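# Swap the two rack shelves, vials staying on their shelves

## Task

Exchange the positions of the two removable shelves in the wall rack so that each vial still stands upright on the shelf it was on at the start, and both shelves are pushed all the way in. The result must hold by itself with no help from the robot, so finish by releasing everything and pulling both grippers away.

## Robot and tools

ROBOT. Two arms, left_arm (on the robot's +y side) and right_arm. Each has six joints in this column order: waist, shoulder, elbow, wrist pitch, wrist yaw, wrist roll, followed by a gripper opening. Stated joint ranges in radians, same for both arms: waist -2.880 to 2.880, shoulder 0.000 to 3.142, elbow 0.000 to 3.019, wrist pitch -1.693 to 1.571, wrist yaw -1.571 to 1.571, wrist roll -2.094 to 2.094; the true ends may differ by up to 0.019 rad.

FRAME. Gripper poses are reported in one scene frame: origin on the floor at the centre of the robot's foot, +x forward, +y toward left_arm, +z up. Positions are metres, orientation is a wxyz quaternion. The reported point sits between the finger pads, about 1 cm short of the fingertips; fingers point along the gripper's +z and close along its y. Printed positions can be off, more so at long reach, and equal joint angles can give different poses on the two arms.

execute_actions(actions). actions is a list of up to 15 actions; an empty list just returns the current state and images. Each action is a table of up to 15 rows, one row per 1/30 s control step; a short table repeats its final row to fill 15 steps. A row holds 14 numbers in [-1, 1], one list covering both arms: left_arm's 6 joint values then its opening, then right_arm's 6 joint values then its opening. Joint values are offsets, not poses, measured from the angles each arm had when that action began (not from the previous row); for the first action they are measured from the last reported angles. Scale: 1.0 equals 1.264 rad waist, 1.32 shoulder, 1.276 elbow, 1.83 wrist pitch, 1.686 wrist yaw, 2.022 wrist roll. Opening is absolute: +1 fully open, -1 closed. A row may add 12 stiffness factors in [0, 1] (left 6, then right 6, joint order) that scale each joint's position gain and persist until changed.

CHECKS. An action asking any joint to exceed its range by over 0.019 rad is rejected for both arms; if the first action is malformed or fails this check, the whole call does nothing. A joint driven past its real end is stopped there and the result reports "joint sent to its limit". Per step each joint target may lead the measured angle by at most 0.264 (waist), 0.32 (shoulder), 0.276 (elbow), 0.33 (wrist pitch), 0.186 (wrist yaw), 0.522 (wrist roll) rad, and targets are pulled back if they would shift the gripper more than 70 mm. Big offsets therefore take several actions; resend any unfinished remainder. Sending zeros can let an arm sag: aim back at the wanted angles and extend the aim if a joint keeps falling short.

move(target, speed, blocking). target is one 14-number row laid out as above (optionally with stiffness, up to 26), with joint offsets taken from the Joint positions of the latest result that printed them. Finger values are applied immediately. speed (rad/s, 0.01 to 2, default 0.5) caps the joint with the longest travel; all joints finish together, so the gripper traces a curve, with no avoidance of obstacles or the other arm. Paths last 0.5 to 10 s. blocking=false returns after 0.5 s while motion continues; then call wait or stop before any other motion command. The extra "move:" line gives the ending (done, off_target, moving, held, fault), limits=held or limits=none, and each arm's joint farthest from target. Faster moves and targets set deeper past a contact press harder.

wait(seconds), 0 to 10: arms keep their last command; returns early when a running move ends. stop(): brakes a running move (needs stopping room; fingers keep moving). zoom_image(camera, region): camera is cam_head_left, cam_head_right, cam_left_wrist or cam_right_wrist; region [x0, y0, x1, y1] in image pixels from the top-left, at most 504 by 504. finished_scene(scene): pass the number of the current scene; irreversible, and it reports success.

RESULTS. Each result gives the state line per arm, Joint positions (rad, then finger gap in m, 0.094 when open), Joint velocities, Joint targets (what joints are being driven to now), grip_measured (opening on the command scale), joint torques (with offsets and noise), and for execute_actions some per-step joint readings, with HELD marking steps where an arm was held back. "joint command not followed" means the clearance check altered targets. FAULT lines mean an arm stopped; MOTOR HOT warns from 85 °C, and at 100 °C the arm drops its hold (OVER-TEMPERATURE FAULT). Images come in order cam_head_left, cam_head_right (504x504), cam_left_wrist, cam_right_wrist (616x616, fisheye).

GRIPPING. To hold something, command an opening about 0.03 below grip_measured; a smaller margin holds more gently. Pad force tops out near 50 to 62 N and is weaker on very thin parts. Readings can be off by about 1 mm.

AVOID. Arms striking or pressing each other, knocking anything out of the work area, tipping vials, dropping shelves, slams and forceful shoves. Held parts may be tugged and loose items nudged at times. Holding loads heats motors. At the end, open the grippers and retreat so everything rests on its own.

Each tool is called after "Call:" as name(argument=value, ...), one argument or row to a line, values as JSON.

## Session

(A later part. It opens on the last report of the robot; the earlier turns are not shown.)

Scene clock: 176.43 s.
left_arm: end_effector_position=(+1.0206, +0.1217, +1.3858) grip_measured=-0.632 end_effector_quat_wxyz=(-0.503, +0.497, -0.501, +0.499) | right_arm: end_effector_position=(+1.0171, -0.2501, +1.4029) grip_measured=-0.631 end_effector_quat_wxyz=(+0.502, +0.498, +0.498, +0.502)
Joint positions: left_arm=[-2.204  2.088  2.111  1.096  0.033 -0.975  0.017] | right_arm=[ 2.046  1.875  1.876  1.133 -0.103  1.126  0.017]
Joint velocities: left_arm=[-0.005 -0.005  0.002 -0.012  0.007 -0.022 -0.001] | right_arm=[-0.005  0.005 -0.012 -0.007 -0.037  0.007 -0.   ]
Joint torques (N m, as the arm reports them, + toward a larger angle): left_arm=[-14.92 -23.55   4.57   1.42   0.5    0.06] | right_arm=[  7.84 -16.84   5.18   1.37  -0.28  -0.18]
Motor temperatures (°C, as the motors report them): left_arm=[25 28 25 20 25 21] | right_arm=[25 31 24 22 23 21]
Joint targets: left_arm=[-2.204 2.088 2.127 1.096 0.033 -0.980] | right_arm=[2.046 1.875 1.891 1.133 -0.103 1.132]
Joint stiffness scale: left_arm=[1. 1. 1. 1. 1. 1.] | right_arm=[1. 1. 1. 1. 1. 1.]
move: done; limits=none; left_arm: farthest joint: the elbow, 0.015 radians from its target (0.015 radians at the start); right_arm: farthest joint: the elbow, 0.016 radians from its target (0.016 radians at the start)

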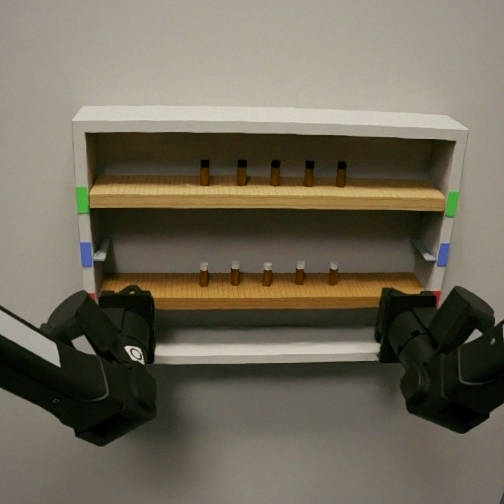

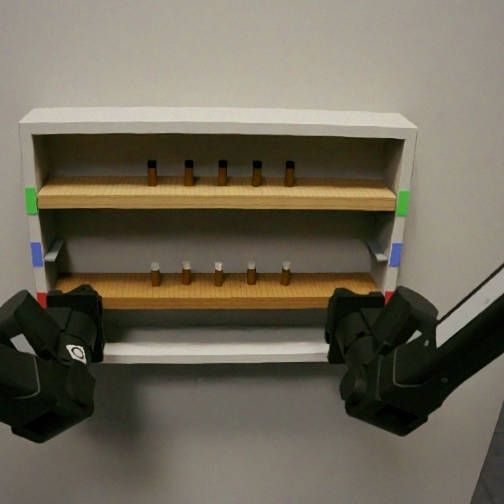

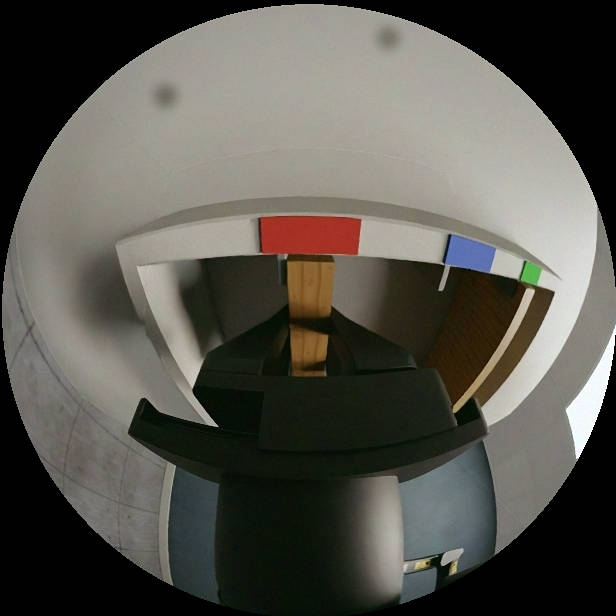

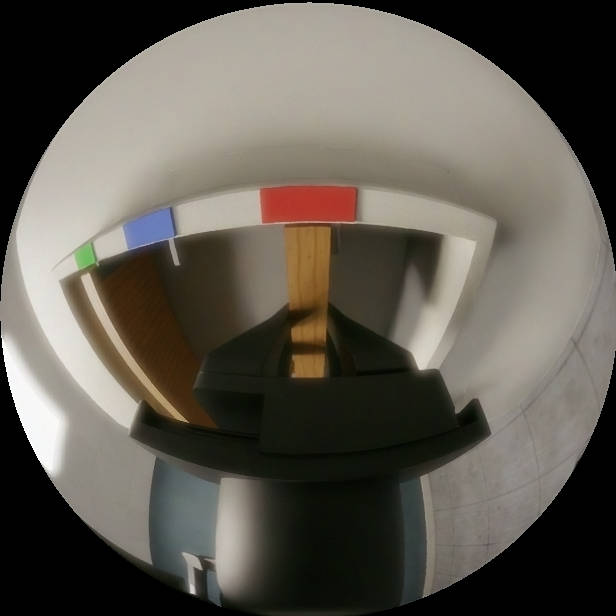

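Call:
move(
  target=[-0.008,-0.117,-0.337,0.201,0,0,-0.7,-0.028,-0.116,-0.31,0.187,-0.004,0.019,-0.7],
  speed=0.08,
)

Scene clock: 195.67 s.
left_arm: end_effector_position=(+0.9127, +0.1207, +1.3941) grip_measured=-0.632 end_effector_quat_wxyz=(-0.504, +0.497, -0.500, +0.500) | right_arm: end_effector_position=(+0.9091, -0.2495, +1.4124) grip_measured=-0.631 end_effector_quat_wxyz=(+0.505, +0.495, +0.500, +0.500)
Joint positions: left_arm=[-2.207  1.972  1.675  1.42   0.032 -0.974  0.017] | right_arm=[ 2.034  1.769  1.475  1.43  -0.109  1.129  0.017]
Joint velocities: left_arm=[-0.015 -0.005 -0.002  0.007  0.066 -0.022 -0.001] | right_arm=[-0.015 -0.005 -0.007 -0.017 -0.007  0.022 -0.001]
Joint torques (N m, as the arm reports them, + toward a larger angle): left_arm=[-14.13 -24.07   1.99   2.98   0.49   0.1 ] | right_arm=[  5.2  -17.83   2.46   2.77  -0.27   0.08]
Motor temperatures (°C, as the motors report them): left_arm=[25 28 24 20 25 21] | right_arm=[25 31 23 22 23 21]
Joint targets: left_arm=[-2.214 1.933 1.681 1.464 0.032 -0.975] | right_arm=[2.010 1.722 1.480 1.475 -0.109 1.164]
Joint stiffness scale: left_arm=[1. 1. 1. 1. 1. 1.] | right_arm=[1. 1. 1. 1. 1. 1.]
move: off_target (left_arm, right_arm); limits=none; left_arm: farthest joint: the wrist pitch, 0.044 radians from its target (0.368 radians at the start); right_arm: farthest joint: the shoulder, 0.047 radians from its target (0.153 radians at the start)

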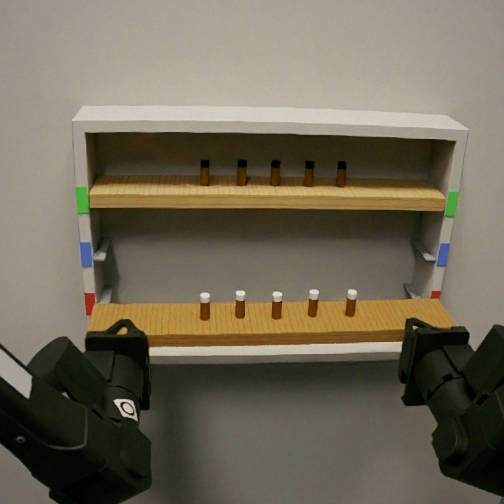

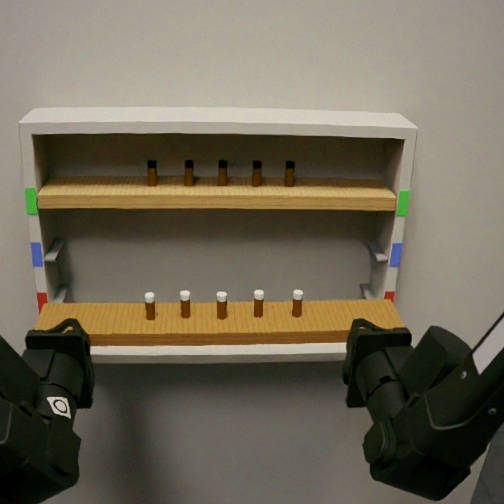

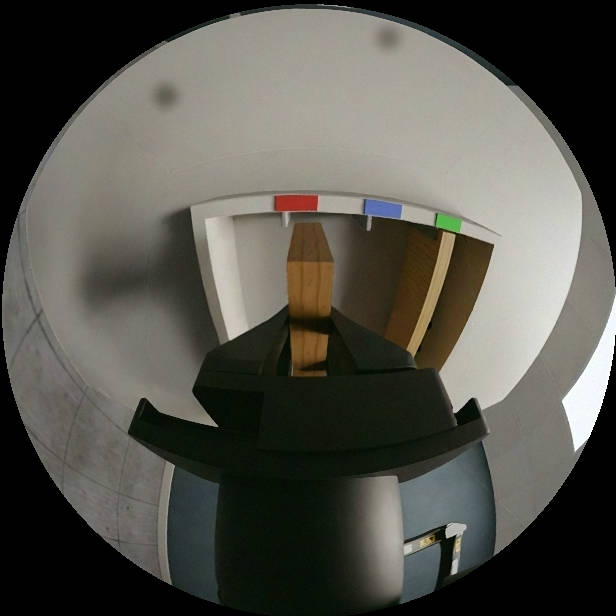

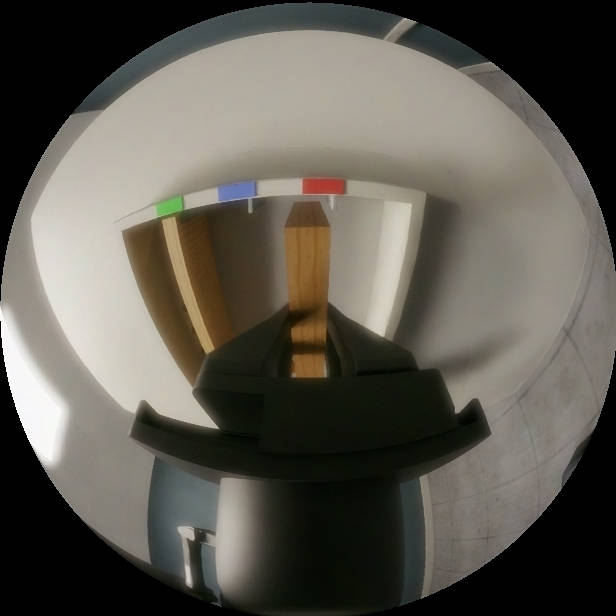

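Call:
move(
  target=[-0.0625,-0.155,-0.134,0.024,-0.02,0.034,-0.7,0.059,-0.172,-0.123,-0.011,0.02,-0.023,-0.7],
  speed=0.07,
)

Scene clock: 211.73 s.
left_arm: end_effector_position=(+0.9122, +0.1195, +1.4699) grip_measured=-0.632 end_effector_quat_wxyz=(-0.500, +0.497, -0.502, +0.501) | right_arm: end_effector_position=(+0.9067, -0.2506, +1.4881) grip_measured=-0.631 end_effector_quat_wxyz=(+0.504, +0.495, +0.500, +0.500)
Joint positions: left_arm=[-2.282  1.806  1.499  1.42   0.002 -0.91   0.017] | right_arm=[ 2.095  1.589  1.31   1.409 -0.083  1.072  0.017]
Joint velocities: left_arm=[-0.005 -0.015  0.007 -0.002 -0.066  0.037 -0.   ] | right_arm=[-0.005 -0.005 -0.022 -0.007 -0.051  0.066  0.   ]
Joint torques (N m, as the arm reports them, + toward a larger angle): left_arm=[-13.61 -23.36   1.89   2.93   0.32   0.16] | right_arm=[  7.2  -17.31   2.72   1.33  -0.02  -0.14]
Motor temperatures (°C, as the motors report them): left_arm=[25 29 24 21 25 21] | right_arm=[25 31 23 22 23 21]
Joint targets: left_arm=[-2.286 1.767 1.504 1.464 -0.002 -0.905] | right_arm=[2.109 1.542 1.318 1.410 -0.075 1.082]
Joint stiffness scale: left_arm=[1. 1. 1. 1. 1. 1.] | right_arm=[1. 1. 1. 1. 1. 1.]
move: off_target (left_arm, right_arm); limits=none; left_arm: farthest joint: the wrist pitch, 0.044 radians from its target (0.044 radians at the start); right_arm: farthest joint: the shoulder, 0.047 radians from its target (0.227 radians at the start)

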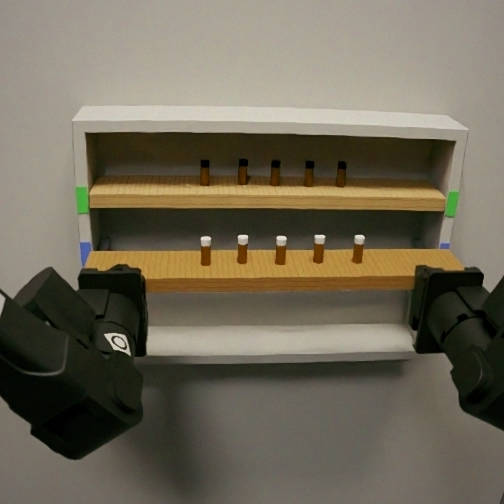

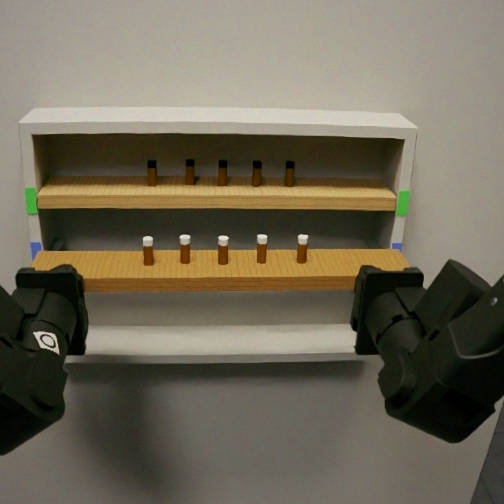

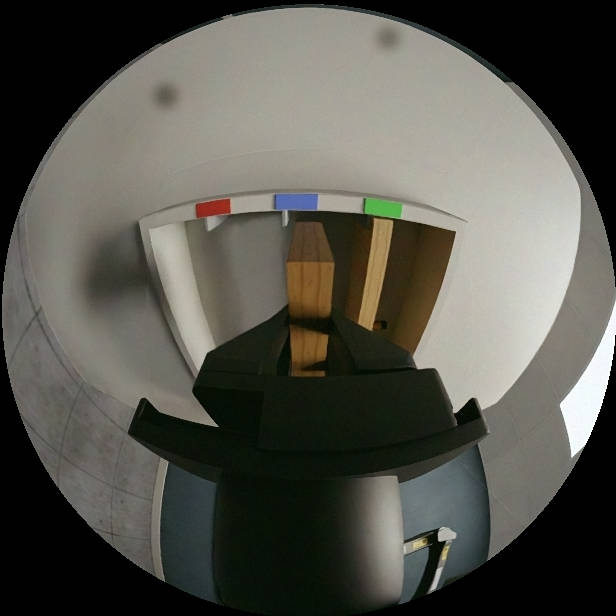

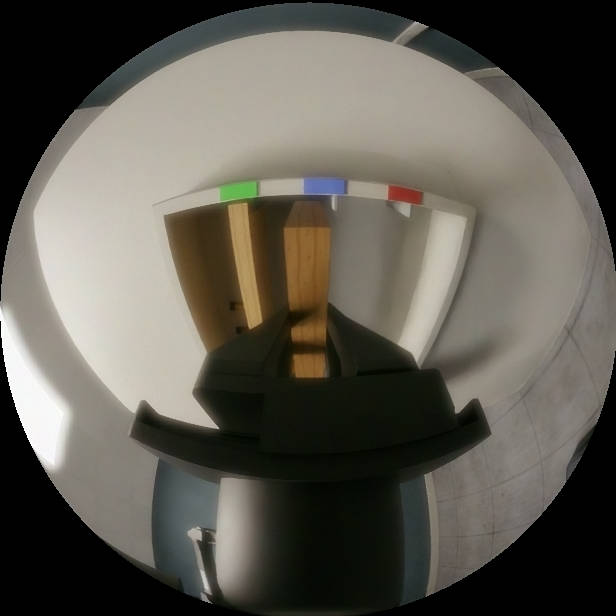

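Call:
move(
  target=[0.03,0.064,0.331,-0.152,0,-0.005,-0.7,0.023,0.071,0.324,-0.148,0.007,0,-0.7],
  speed=0.07,
)

Scene clock: 228.60 s.
left_arm: end_effector_position=(+1.0184, +0.1244, +1.4659) grip_measured=-0.632 end_effector_quat_wxyz=(-0.505, +0.497, -0.500, +0.498) | right_arm: end_effector_position=(+1.0125, -0.2488, +1.4832) grip_measured=-0.631 end_effector_quat_wxyz=(+0.503, +0.495, +0.500, +0.502)
Joint positions: left_arm=[-2.272  1.897  1.882  1.139  0.001 -0.911  0.017] | right_arm=[ 2.108  1.685  1.675  1.137 -0.081  1.065  0.017]
Joint velocities: left_arm=[-0.024 -0.034 -0.007 -0.002 -0.007 -0.037 -0.   ] | right_arm=[-0.015 -0.024  0.007  0.007 -0.022  0.022  0.001]
Joint torques (N m, as the arm reports them, + toward a larger angle): left_arm=[-11.73 -23.51   6.03   1.43   0.61   0.03] | right_arm=[  8.69 -16.52   7.36   1.24   0.08  -0.18]
Motor temperatures (°C, as the motors report them): left_arm=[25 29 24 20 25 21] | right_arm=[25 31 23 22 23 21]
Joint targets: left_arm=[-2.244 1.891 1.921 1.142 0.003 -0.920] | right_arm=[2.124 1.683 1.723 1.138 -0.071 1.072]
Joint stiffness scale: left_arm=[1. 1. 1. 1. 1. 1.] | right_arm=[1. 1. 1. 1. 1. 1.]
move: off_target (left_arm, right_arm); limits=none; left_arm: farthest joint: the elbow, 0.040 radians from its target (0.423 radians at the start); right_arm: farthest joint: the elbow, 0.048 radians from its target (0.413 radians at the start)

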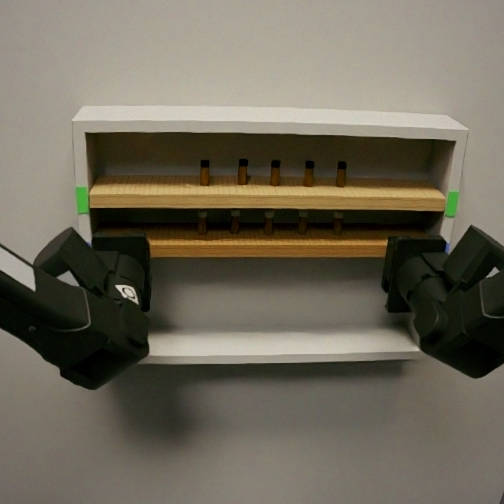

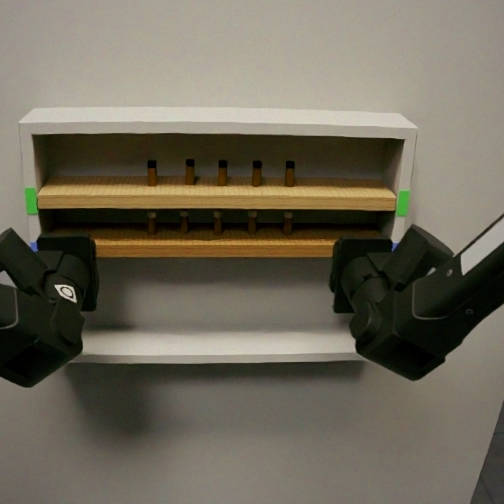

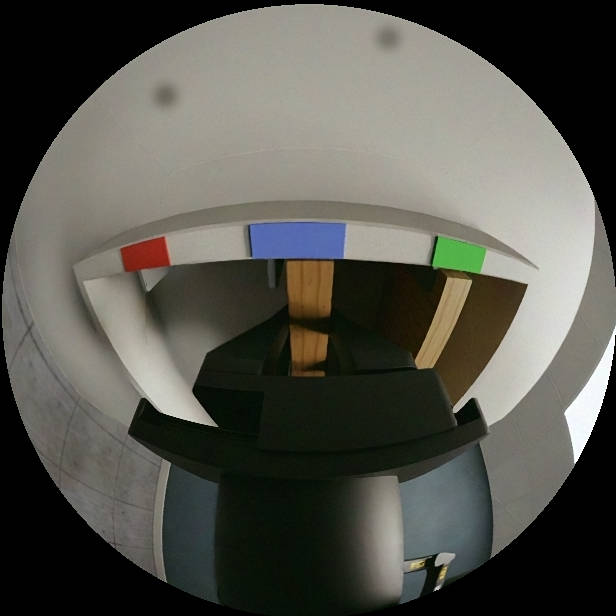

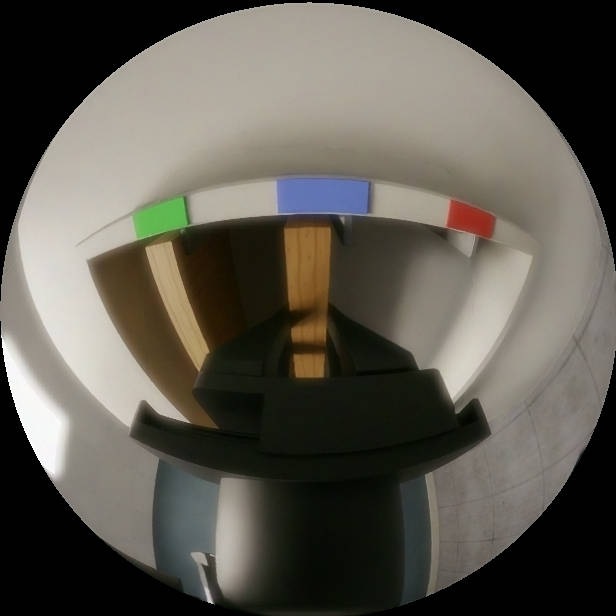

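Call:
move(
  target=[0.005,0.008,0.053,-0.007,0,0,-0.7,-0.022,0.007,0.057,-0.008,0,0,-0.7],
  speed=0.03,
)

Call:
move(
  target=[0,0.004,0.055,-0.009,0,0,-0.7,0,0.006,0.06,-0.008,0,0,-0.7],
  speed=0.03,
)

Scene clock: 239.30 s.
left_arm: end_effector_position=(+1.0238, +0.1239, +1.4646) grip_measured=-0.632 end_effector_quat_wxyz=(-0.507, +0.498, -0.499, +0.497) | right_arm: end_effector_position=(+1.0186, -0.2492, +1.4829) grip_measured=-0.631 end_effector_quat_wxyz=(+0.504, +0.494, +0.500, +0.502)
Joint positions: left_arm=[-2.272  1.91   1.911  1.126 -0.001 -0.911  0.017] | right_arm=[ 2.108  1.693  1.7    1.122 -0.083  1.063  0.017]
Joint velocities: left_arm=[-0.005 -0.015 -0.002 -0.012  0.081 -0.007 -0.001] | right_arm=[-0.005 -0.005  0.002 -0.012  0.007 -0.022  0.001]
Joint torques (N m, as the arm reports them, + toward a larger angle): left_arm=[-13.81 -23.2    6.05   1.36   0.64   0.1 ] | right_arm=[  5.71 -16.1    7.5    1.25  -0.26  -0.21]
Motor temperatures (°C, as the motors report them): left_arm=[25 29 25 20 25 21] | right_arm=[25 31 24 22 23 21]
Joint targets: left_arm=[-2.266 1.908 1.949 1.126 0.001 -0.911] | right_arm=[2.080 1.694 1.748 1.123 -0.081 1.065]
Joint stiffness scale: left_arm=[1. 1. 1. 1. 1. 1.] | right_arm=[1. 1. 1. 1. 1. 1.]
move: off_target (left_arm, right_arm); limits=none; left_arm: farthest joint: the elbow, 0.039 radians from its target (0.068 radians at the start); right_arm: farthest joint: the elbow, 0.048 radians from its target (0.072 radians at the start)

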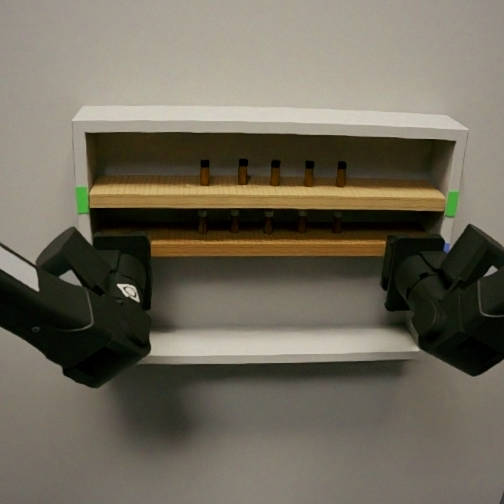

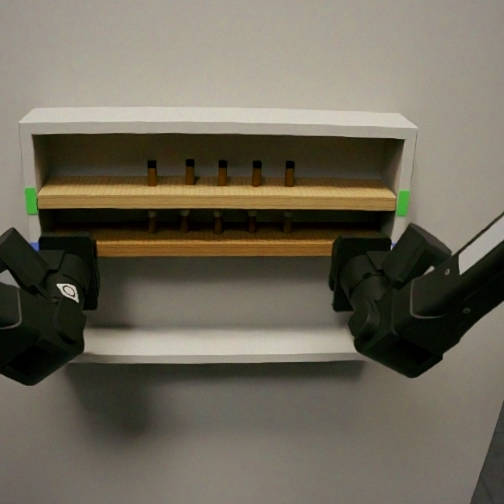

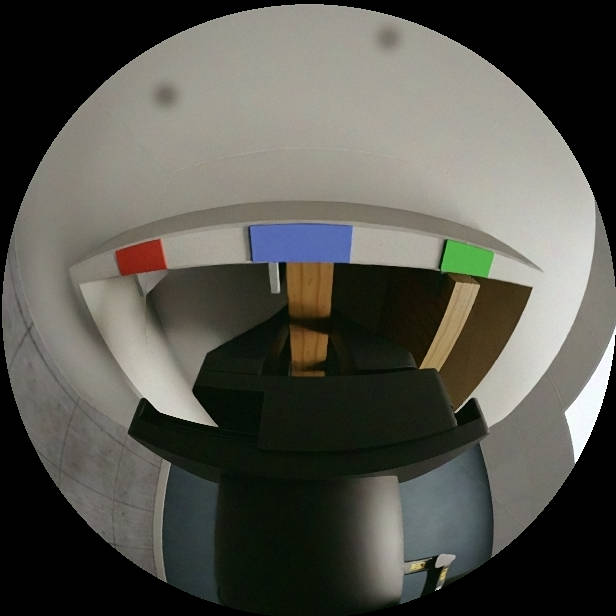

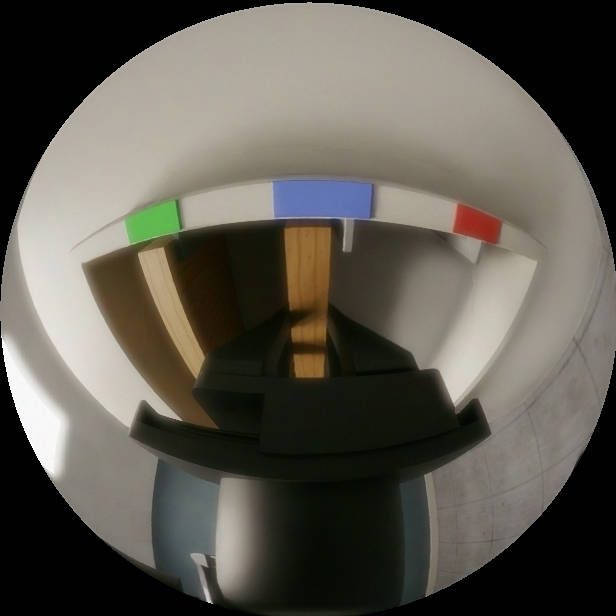

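Scene clock: 242.07 s.
left_arm: end_effector_position=(+1.0244, +0.1236, +1.4633) grip_measured=-0.632 end_effector_quat_wxyz=(-0.506, +0.499, -0.499, +0.496) | right_arm: end_effector_position=(+1.0197, -0.2489, +1.4819) grip_measured=-0.631 end_effector_quat_wxyz=(+0.503, +0.494, +0.501, +0.501)
Joint positions: left_arm=[-2.272  1.912  1.915  1.122 -0.004 -0.911  0.017] | right_arm=[ 2.108  1.695  1.705  1.116 -0.082  1.062  0.017]
Joint velocities: left_arm=[-0.024  0.005  0.002 -0.002  0.022  0.037  0.001] | right_arm=[-0.015 -0.034  0.002 -0.007  0.007  0.007  0.001]
Joint torques (N m, as the arm reports them, + toward a larger angle): left_arm=[-14.46 -22.87   8.04   0.91   0.67   0.11] | right_arm=[  7.71 -15.87   9.1    0.98  -0.34  -0.24]
Motor temperatures (°C, as the motors report them): left_arm=[25 29 25 20 25 21] | right_arm=[25 31 24 22 23 21]
Joint targets: left_arm=[-2.272 1.915 1.981 1.109 -0.002 -0.911] | right_arm=[2.108 1.701 1.777 1.108 -0.082 1.063]
Joint stiffness scale: left_arm=[1. 1. 1. 1. 1. 1.] | right_arm=[1. 1. 1. 1. 1. 1.]
move: off_target (left_arm, right_arm); limits=none; left_arm: farthest joint: the elbow, 0.066 radians from its target (0.070 radians at the start); right_arm: farthest joint: the elbow, 0.071 radians from its target (0.076 radians at the start)

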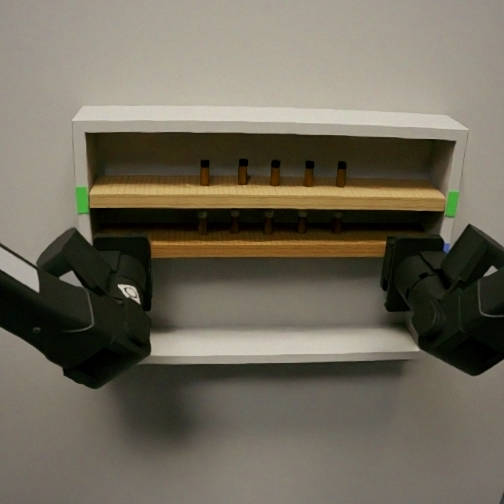

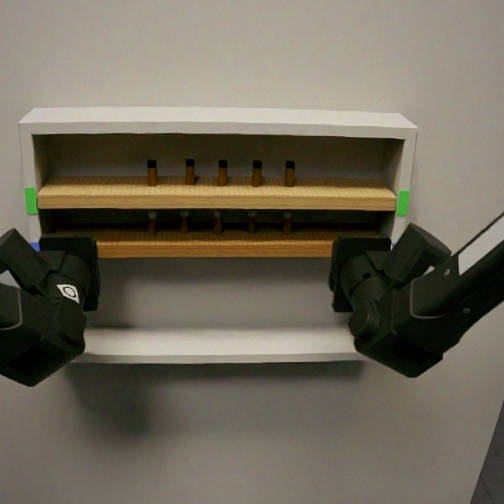

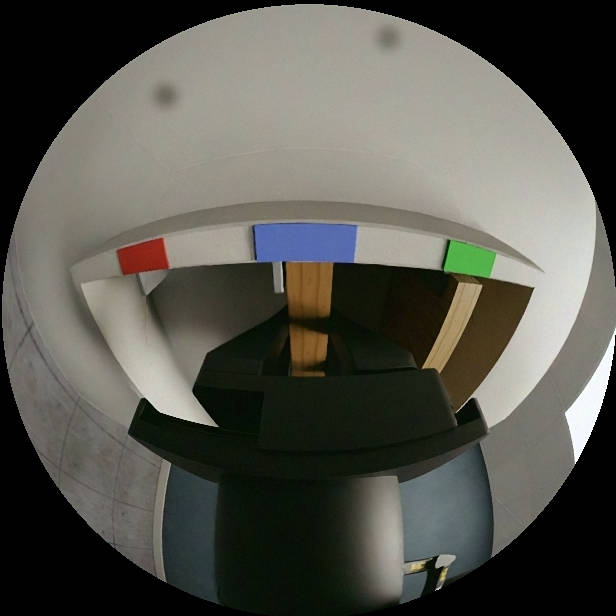

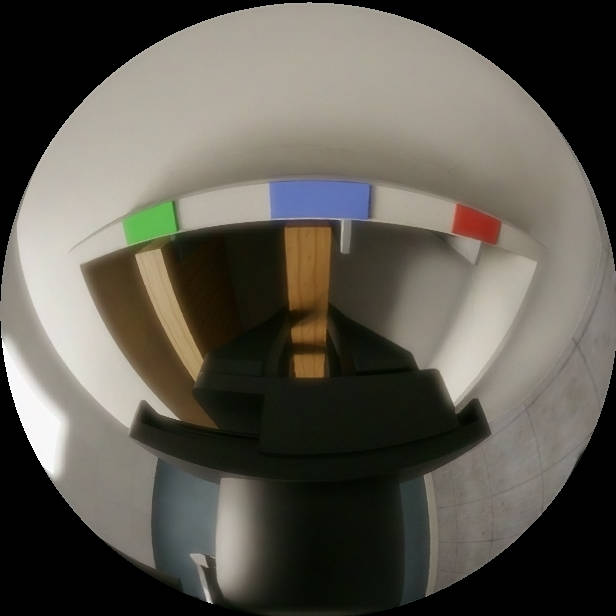

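At the back wall; lower onto the ledges while keeping light forward pressure.

Call:
move(
  target=[0.016,0.008,0.035,0,0,0,-0.7,-0.022,0.012,0.04,0,0,0,-0.7],
  speed=0.02,
)

Scene clock: 247.90 s.
left_arm: end_effector_position=(+1.0237, +0.1232, +1.4612) grip_measured=-0.632 end_effector_quat_wxyz=(-0.506, +0.500, -0.500, +0.494) | right_arm: end_effector_position=(+1.0193, -0.2492, +1.4789) grip_measured=-0.631 end_effector_quat_wxyz=(+0.503, +0.494, +0.503, +0.500)
Joint positions: left_arm=[-2.272  1.916  1.917  1.122 -0.008 -0.911  0.017] | right_arm=[ 2.105  1.7    1.708  1.116 -0.083  1.061  0.017]
Joint velocities: left_arm=[-0.005 -0.024 -0.022  0.012  0.022 -0.051  0.   ] | right_arm=[ 0.005 -0.015  0.002 -0.002  0.022 -0.007  0.   ]
Joint torques (N m, as the arm reports them, + toward a larger angle): left_arm=[-12.59 -22.35   6.34   1.34   0.72   0.11] | right_arm=[  5.76 -15.49   7.43   1.25  -0.27  -0.23]
Motor temperatures (°C, as the motors report them): left_arm=[25 29 26 20 25 21] | right_arm=[25 31 25 22 23 21]
Joint targets: left_arm=[-2.252 1.923 1.960 1.122 -0.004 -0.911] | right_arm=[2.080 1.711 1.756 1.116 -0.082 1.061]
Joint stiffness scale: left_arm=[1. 1. 1. 1. 1. 1.] | right_arm=[1. 1. 1. 1. 1. 1.]
move: off_target (left_arm, right_arm); limits=none; left_arm: farthest joint: the elbow, 0.042 radians from its target (0.044 radians at the start); right_arm: farthest joint: the elbow, 0.048 radians from its target (0.051 radians at the start)

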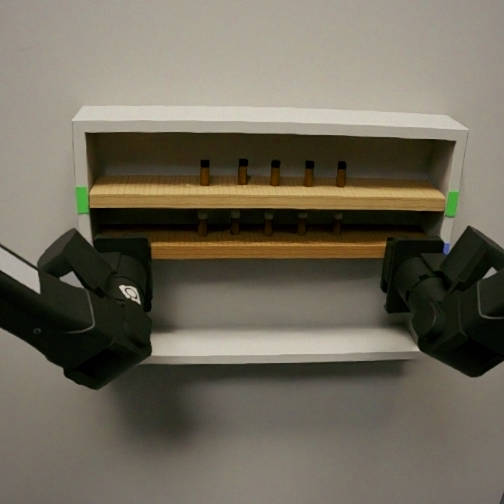

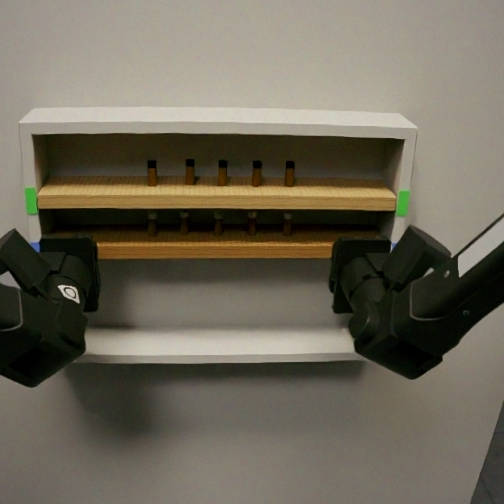

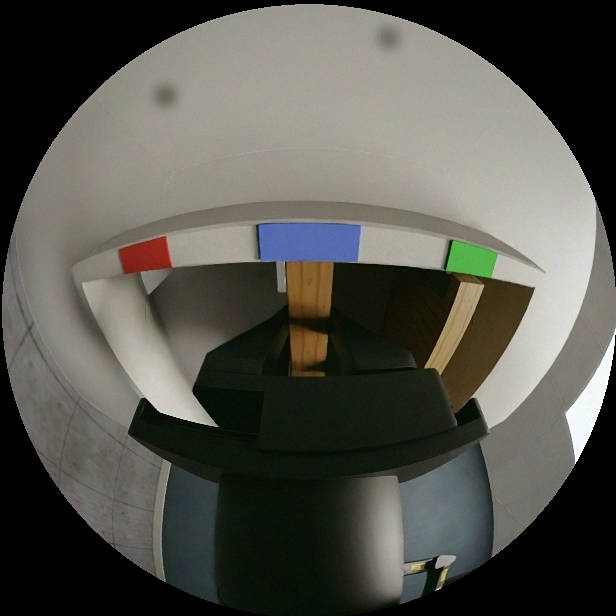

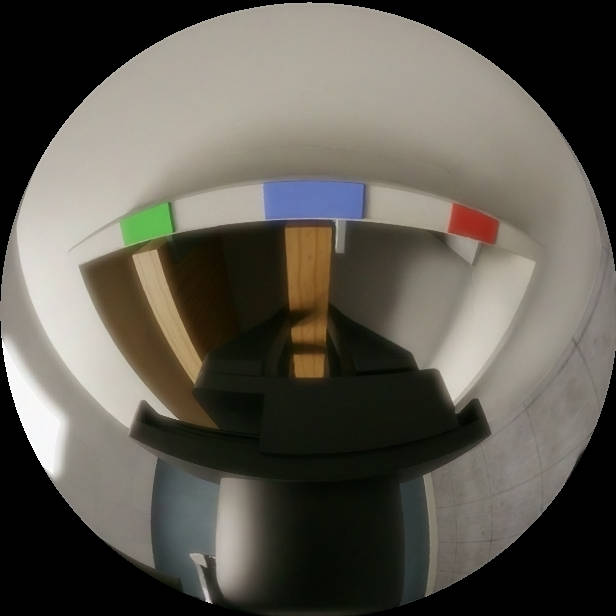

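Call:
move(
  target=[0,0,0.012,0,0,0,-0.7,-0.01,0.004,0.012,0,0,0,-0.7],
  speed=0.03,
)

Call:
move(
  target=[0,-0.004,0.01,0,0,0,0,0,-0.006,0.01,0,0,0,0],
  speed=0.03,
)

Call:
move(
  target=[0,-0.06,-0.197,0.112,0,0,0,0,-0.058,-0.18,0.107,0,0,0],
  speed=0.15,
)

Scene clock: 259.23 s.
left_arm: end_effector_position=(+1.0234, +0.1229, +1.4609) grip_measured=-0.632 end_effector_quat_wxyz=(-0.506, +0.500, -0.500, +0.494) | right_arm: end_effector_position=(+1.0187, -0.2488, +1.4783) grip_measured=-0.631 end_effector_quat_wxyz=(+0.502, +0.494, +0.503, +0.500)
Joint positions: left_arm=[-2.272  1.916  1.916  1.122 -0.008 -0.911  0.017] | right_arm=[ 2.105  1.7    1.706  1.116 -0.083  1.061  0.017]
Joint velocities: left_arm=[ 0.015 -0.015  0.007 -0.022 -0.007  0.066  0.   ] | right_arm=[-0.005  0.005  0.002  0.007  0.022  0.022 -0.001]
Joint torques (N m, as the arm reports them, + toward a larger angle): left_arm=[-14.5  -22.98   4.45   1.35   0.52   0.12] | right_arm=[  6.69 -16.19   5.29   1.27  -0.31  -0.24]
Motor temperatures (°C, as the motors report them): left_arm=[25 29 26 20 26 21] | right_arm=[25 31 25 22 23 21]
Joint targets: left_arm=[-2.272 1.916 1.933 1.122 -0.008 -0.911] | right_arm=[2.092 1.705 1.724 1.116 -0.083 1.061]
Joint stiffness scale: left_arm=[1. 1. 1. 1. 1. 1.] | right_arm=[1. 1. 1. 1. 1. 1.]
move: done; limits=none; left_arm: farthest joint: the elbow, 0.016 radians from its target (0.015 radians at the start); right_arm: farthest joint: the elbow, 0.017 radians from its target (0.015 radians at the start)

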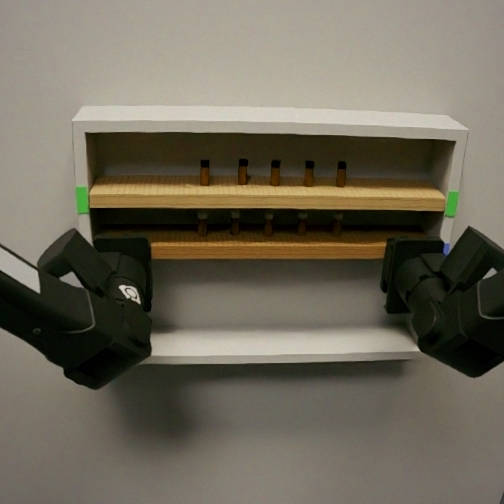

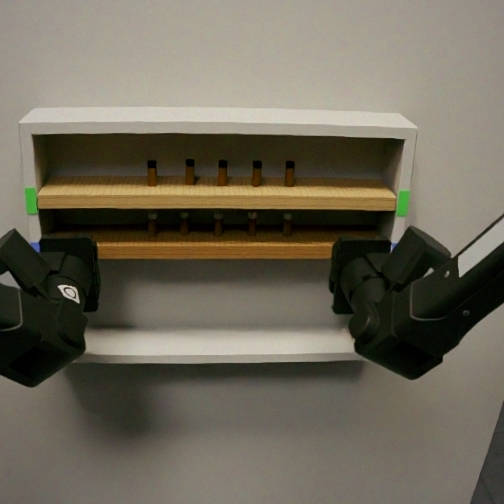

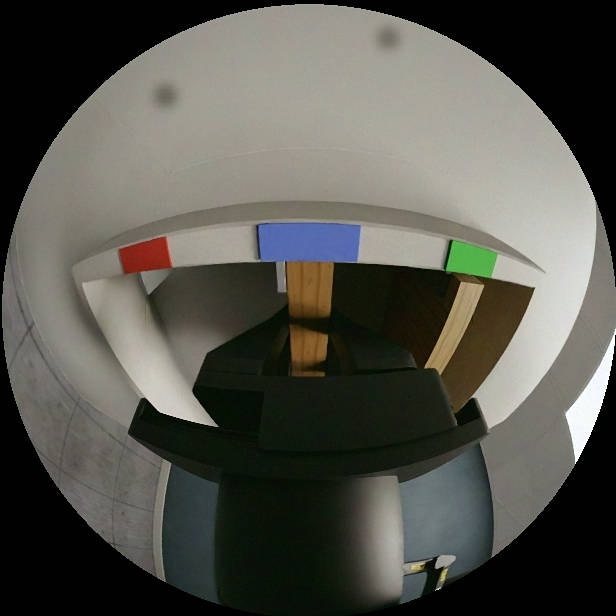

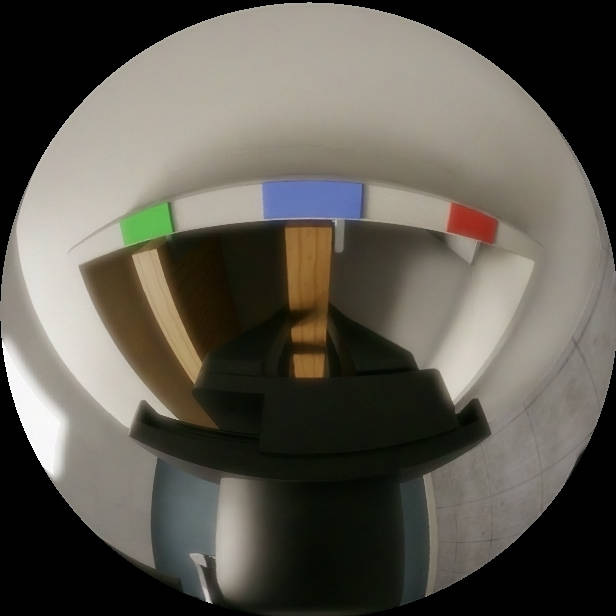

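Scene clock: 259.93 s.
left_arm: end_effector_position=(+1.0234, +0.1229, +1.4609) grip_measured=-0.002 end_effector_quat_wxyz=(-0.506, +0.500, -0.500, +0.494) | right_arm: end_effector_position=(+1.0186, -0.2487, +1.4781) grip_measured=-0.002 end_effector_quat_wxyz=(+0.502, +0.494, +0.503, +0.500)
Joint positions: left_arm=[-2.272  1.916  1.916  1.122 -0.008 -0.911  0.047] | right_arm=[ 2.105  1.7    1.706  1.116 -0.083  1.061  0.047]
Joint velocities: left_arm=[-0.005  0.005  0.002 -0.007 -0.022 -0.051  0.   ] | right_arm=[-0.005  0.015  0.002 -0.012  0.007 -0.037  0.   ]
Joint torques (N m, as the arm reports them, + toward a larger angle): left_arm=[-14.47 -23.61   4.2    1.33   0.52   0.11] | right_arm=[  7.44 -16.83   4.97   1.17  -0.29  -0.23]
Motor temperatures (°C, as the motors report them): left_arm=[25 29 26 20 26 21] | right_arm=[25 31 25 22 23 21]
Joint targets: left_arm=[-2.272 1.911 1.929 1.122 -0.008 -0.911] | right_arm=[2.105 1.692 1.719 1.116 -0.083 1.061]
Joint stiffness scale: left_arm=[1. 1. 1. 1. 1. 1.] | right_arm=[1. 1. 1. 1. 1. 1.]
move: done; limits=none; left_arm: farthest joint: the elbow, 0.013 radians from its target (0.013 radians at the start); right_arm: farthest joint: the elbow, 0.013 radians from its target (0.012 radians at the start)

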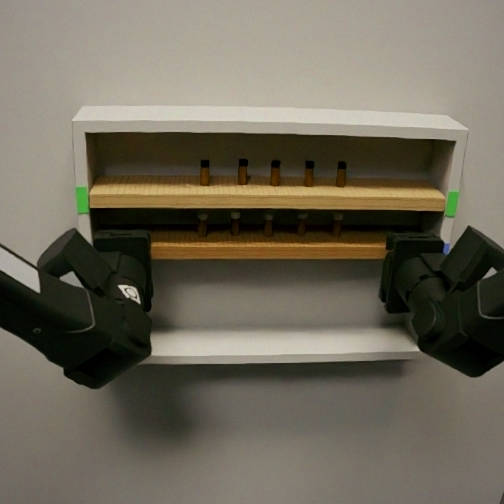

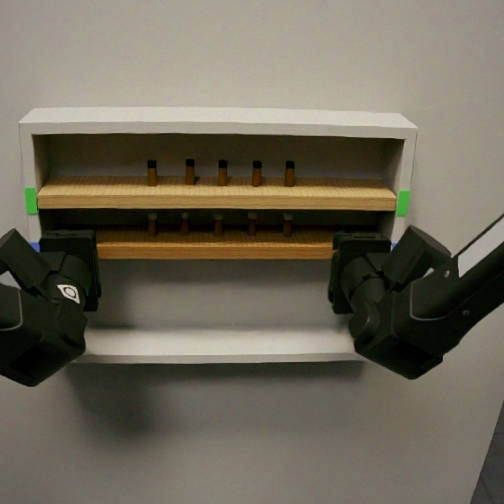

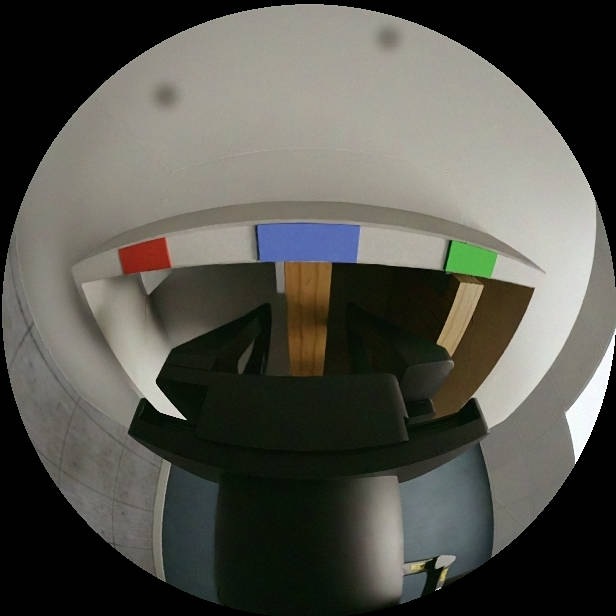

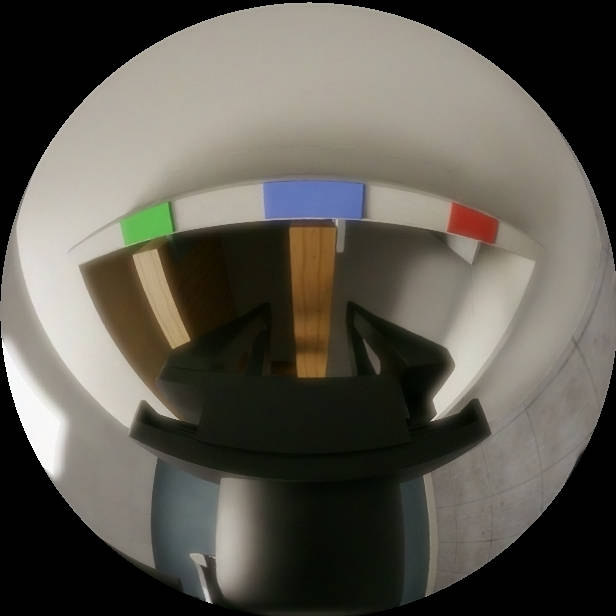

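Scene clock: 261.97 s.
left_arm: end_effector_position=(+0.9601, +0.1244, +1.4630) grip_measured=-0.002 end_effector_quat_wxyz=(-0.507, +0.500, -0.499, +0.494) | right_arm: end_effector_position=(+0.9539, -0.2432, +1.4781) grip_measured=-0.002 end_effector_quat_wxyz=(+0.502, +0.494, +0.503, +0.500)
Joint positions: left_arm=[-2.272  1.848  1.668  1.306 -0.008 -0.911  0.047] | right_arm=[ 2.105  1.644  1.478  1.288 -0.083  1.061  0.047]
Joint velocities: left_arm=[-0.015 -0.005  0.012  0.002 -0.051  0.066 -0.001] | right_arm=[ 0.005 -0.024  0.012  0.007  0.081 -0.007 -0.001]
Joint torques (N m, as the arm reports them, + toward a larger angle): left_arm=[-13.67 -22.34   2.02   2.1    0.52   0.11] | right_arm=[  7.09 -16.41   2.89   2.03  -0.31  -0.22]
Motor temperatures (°C, as the motors report them): left_arm=[25 29 26 20 26 21] | right_arm=[25 31 25 22 23 21]
Joint targets: left_arm=[-2.272 1.836 1.665 1.327 -0.008 -0.911] | right_arm=[2.105 1.623 1.476 1.312 -0.083 1.061]
Joint stiffness scale: left_arm=[1. 1. 1. 1. 1. 1.] | right_arm=[1. 1. 1. 1. 1. 1.]
move: off_target (left_arm, right_arm); limits=none; left_arm: farthest joint: the wrist pitch, 0.021 radians from its target (0.205 radians at the start); right_arm: farthest joint: the wrist pitch, 0.024 radians from its target (0.196 radians at the start)

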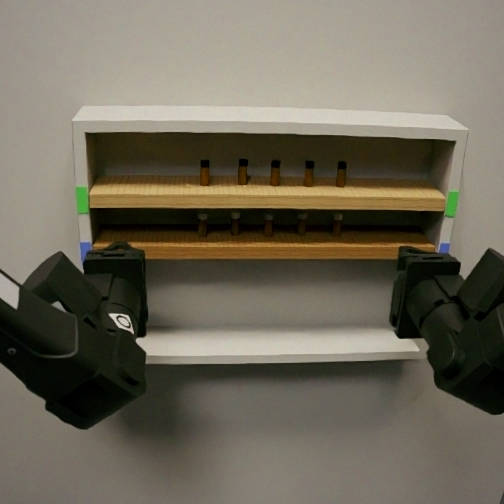

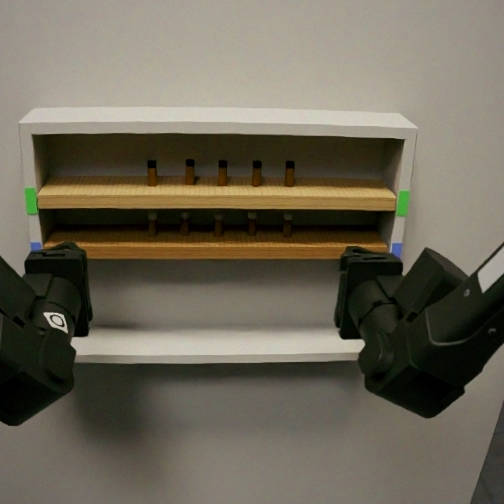

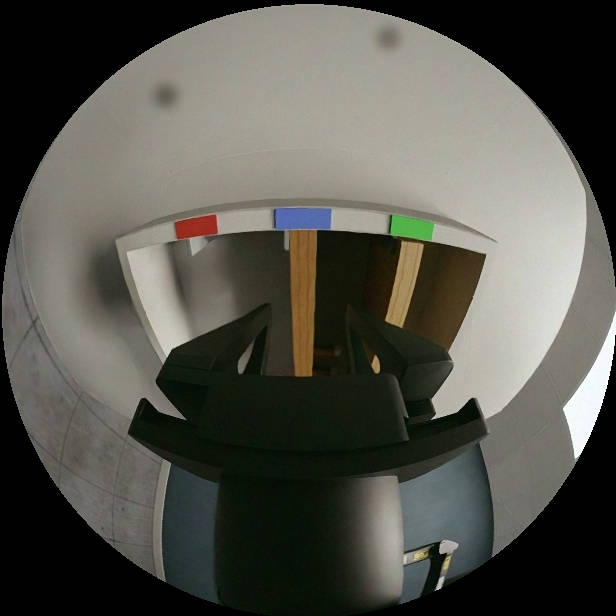

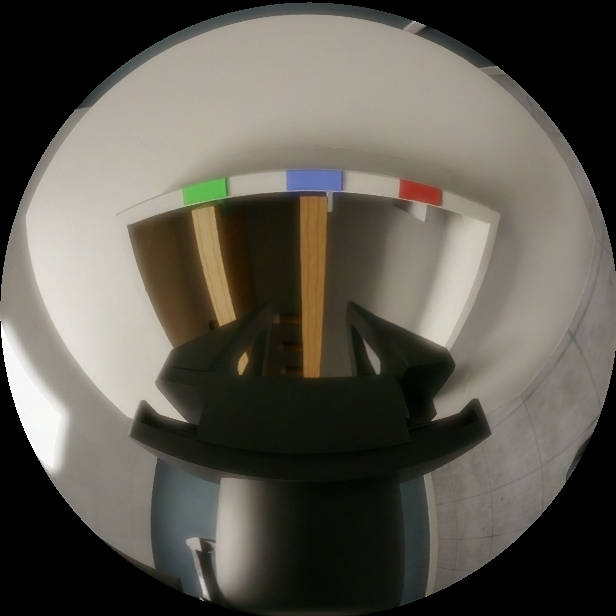

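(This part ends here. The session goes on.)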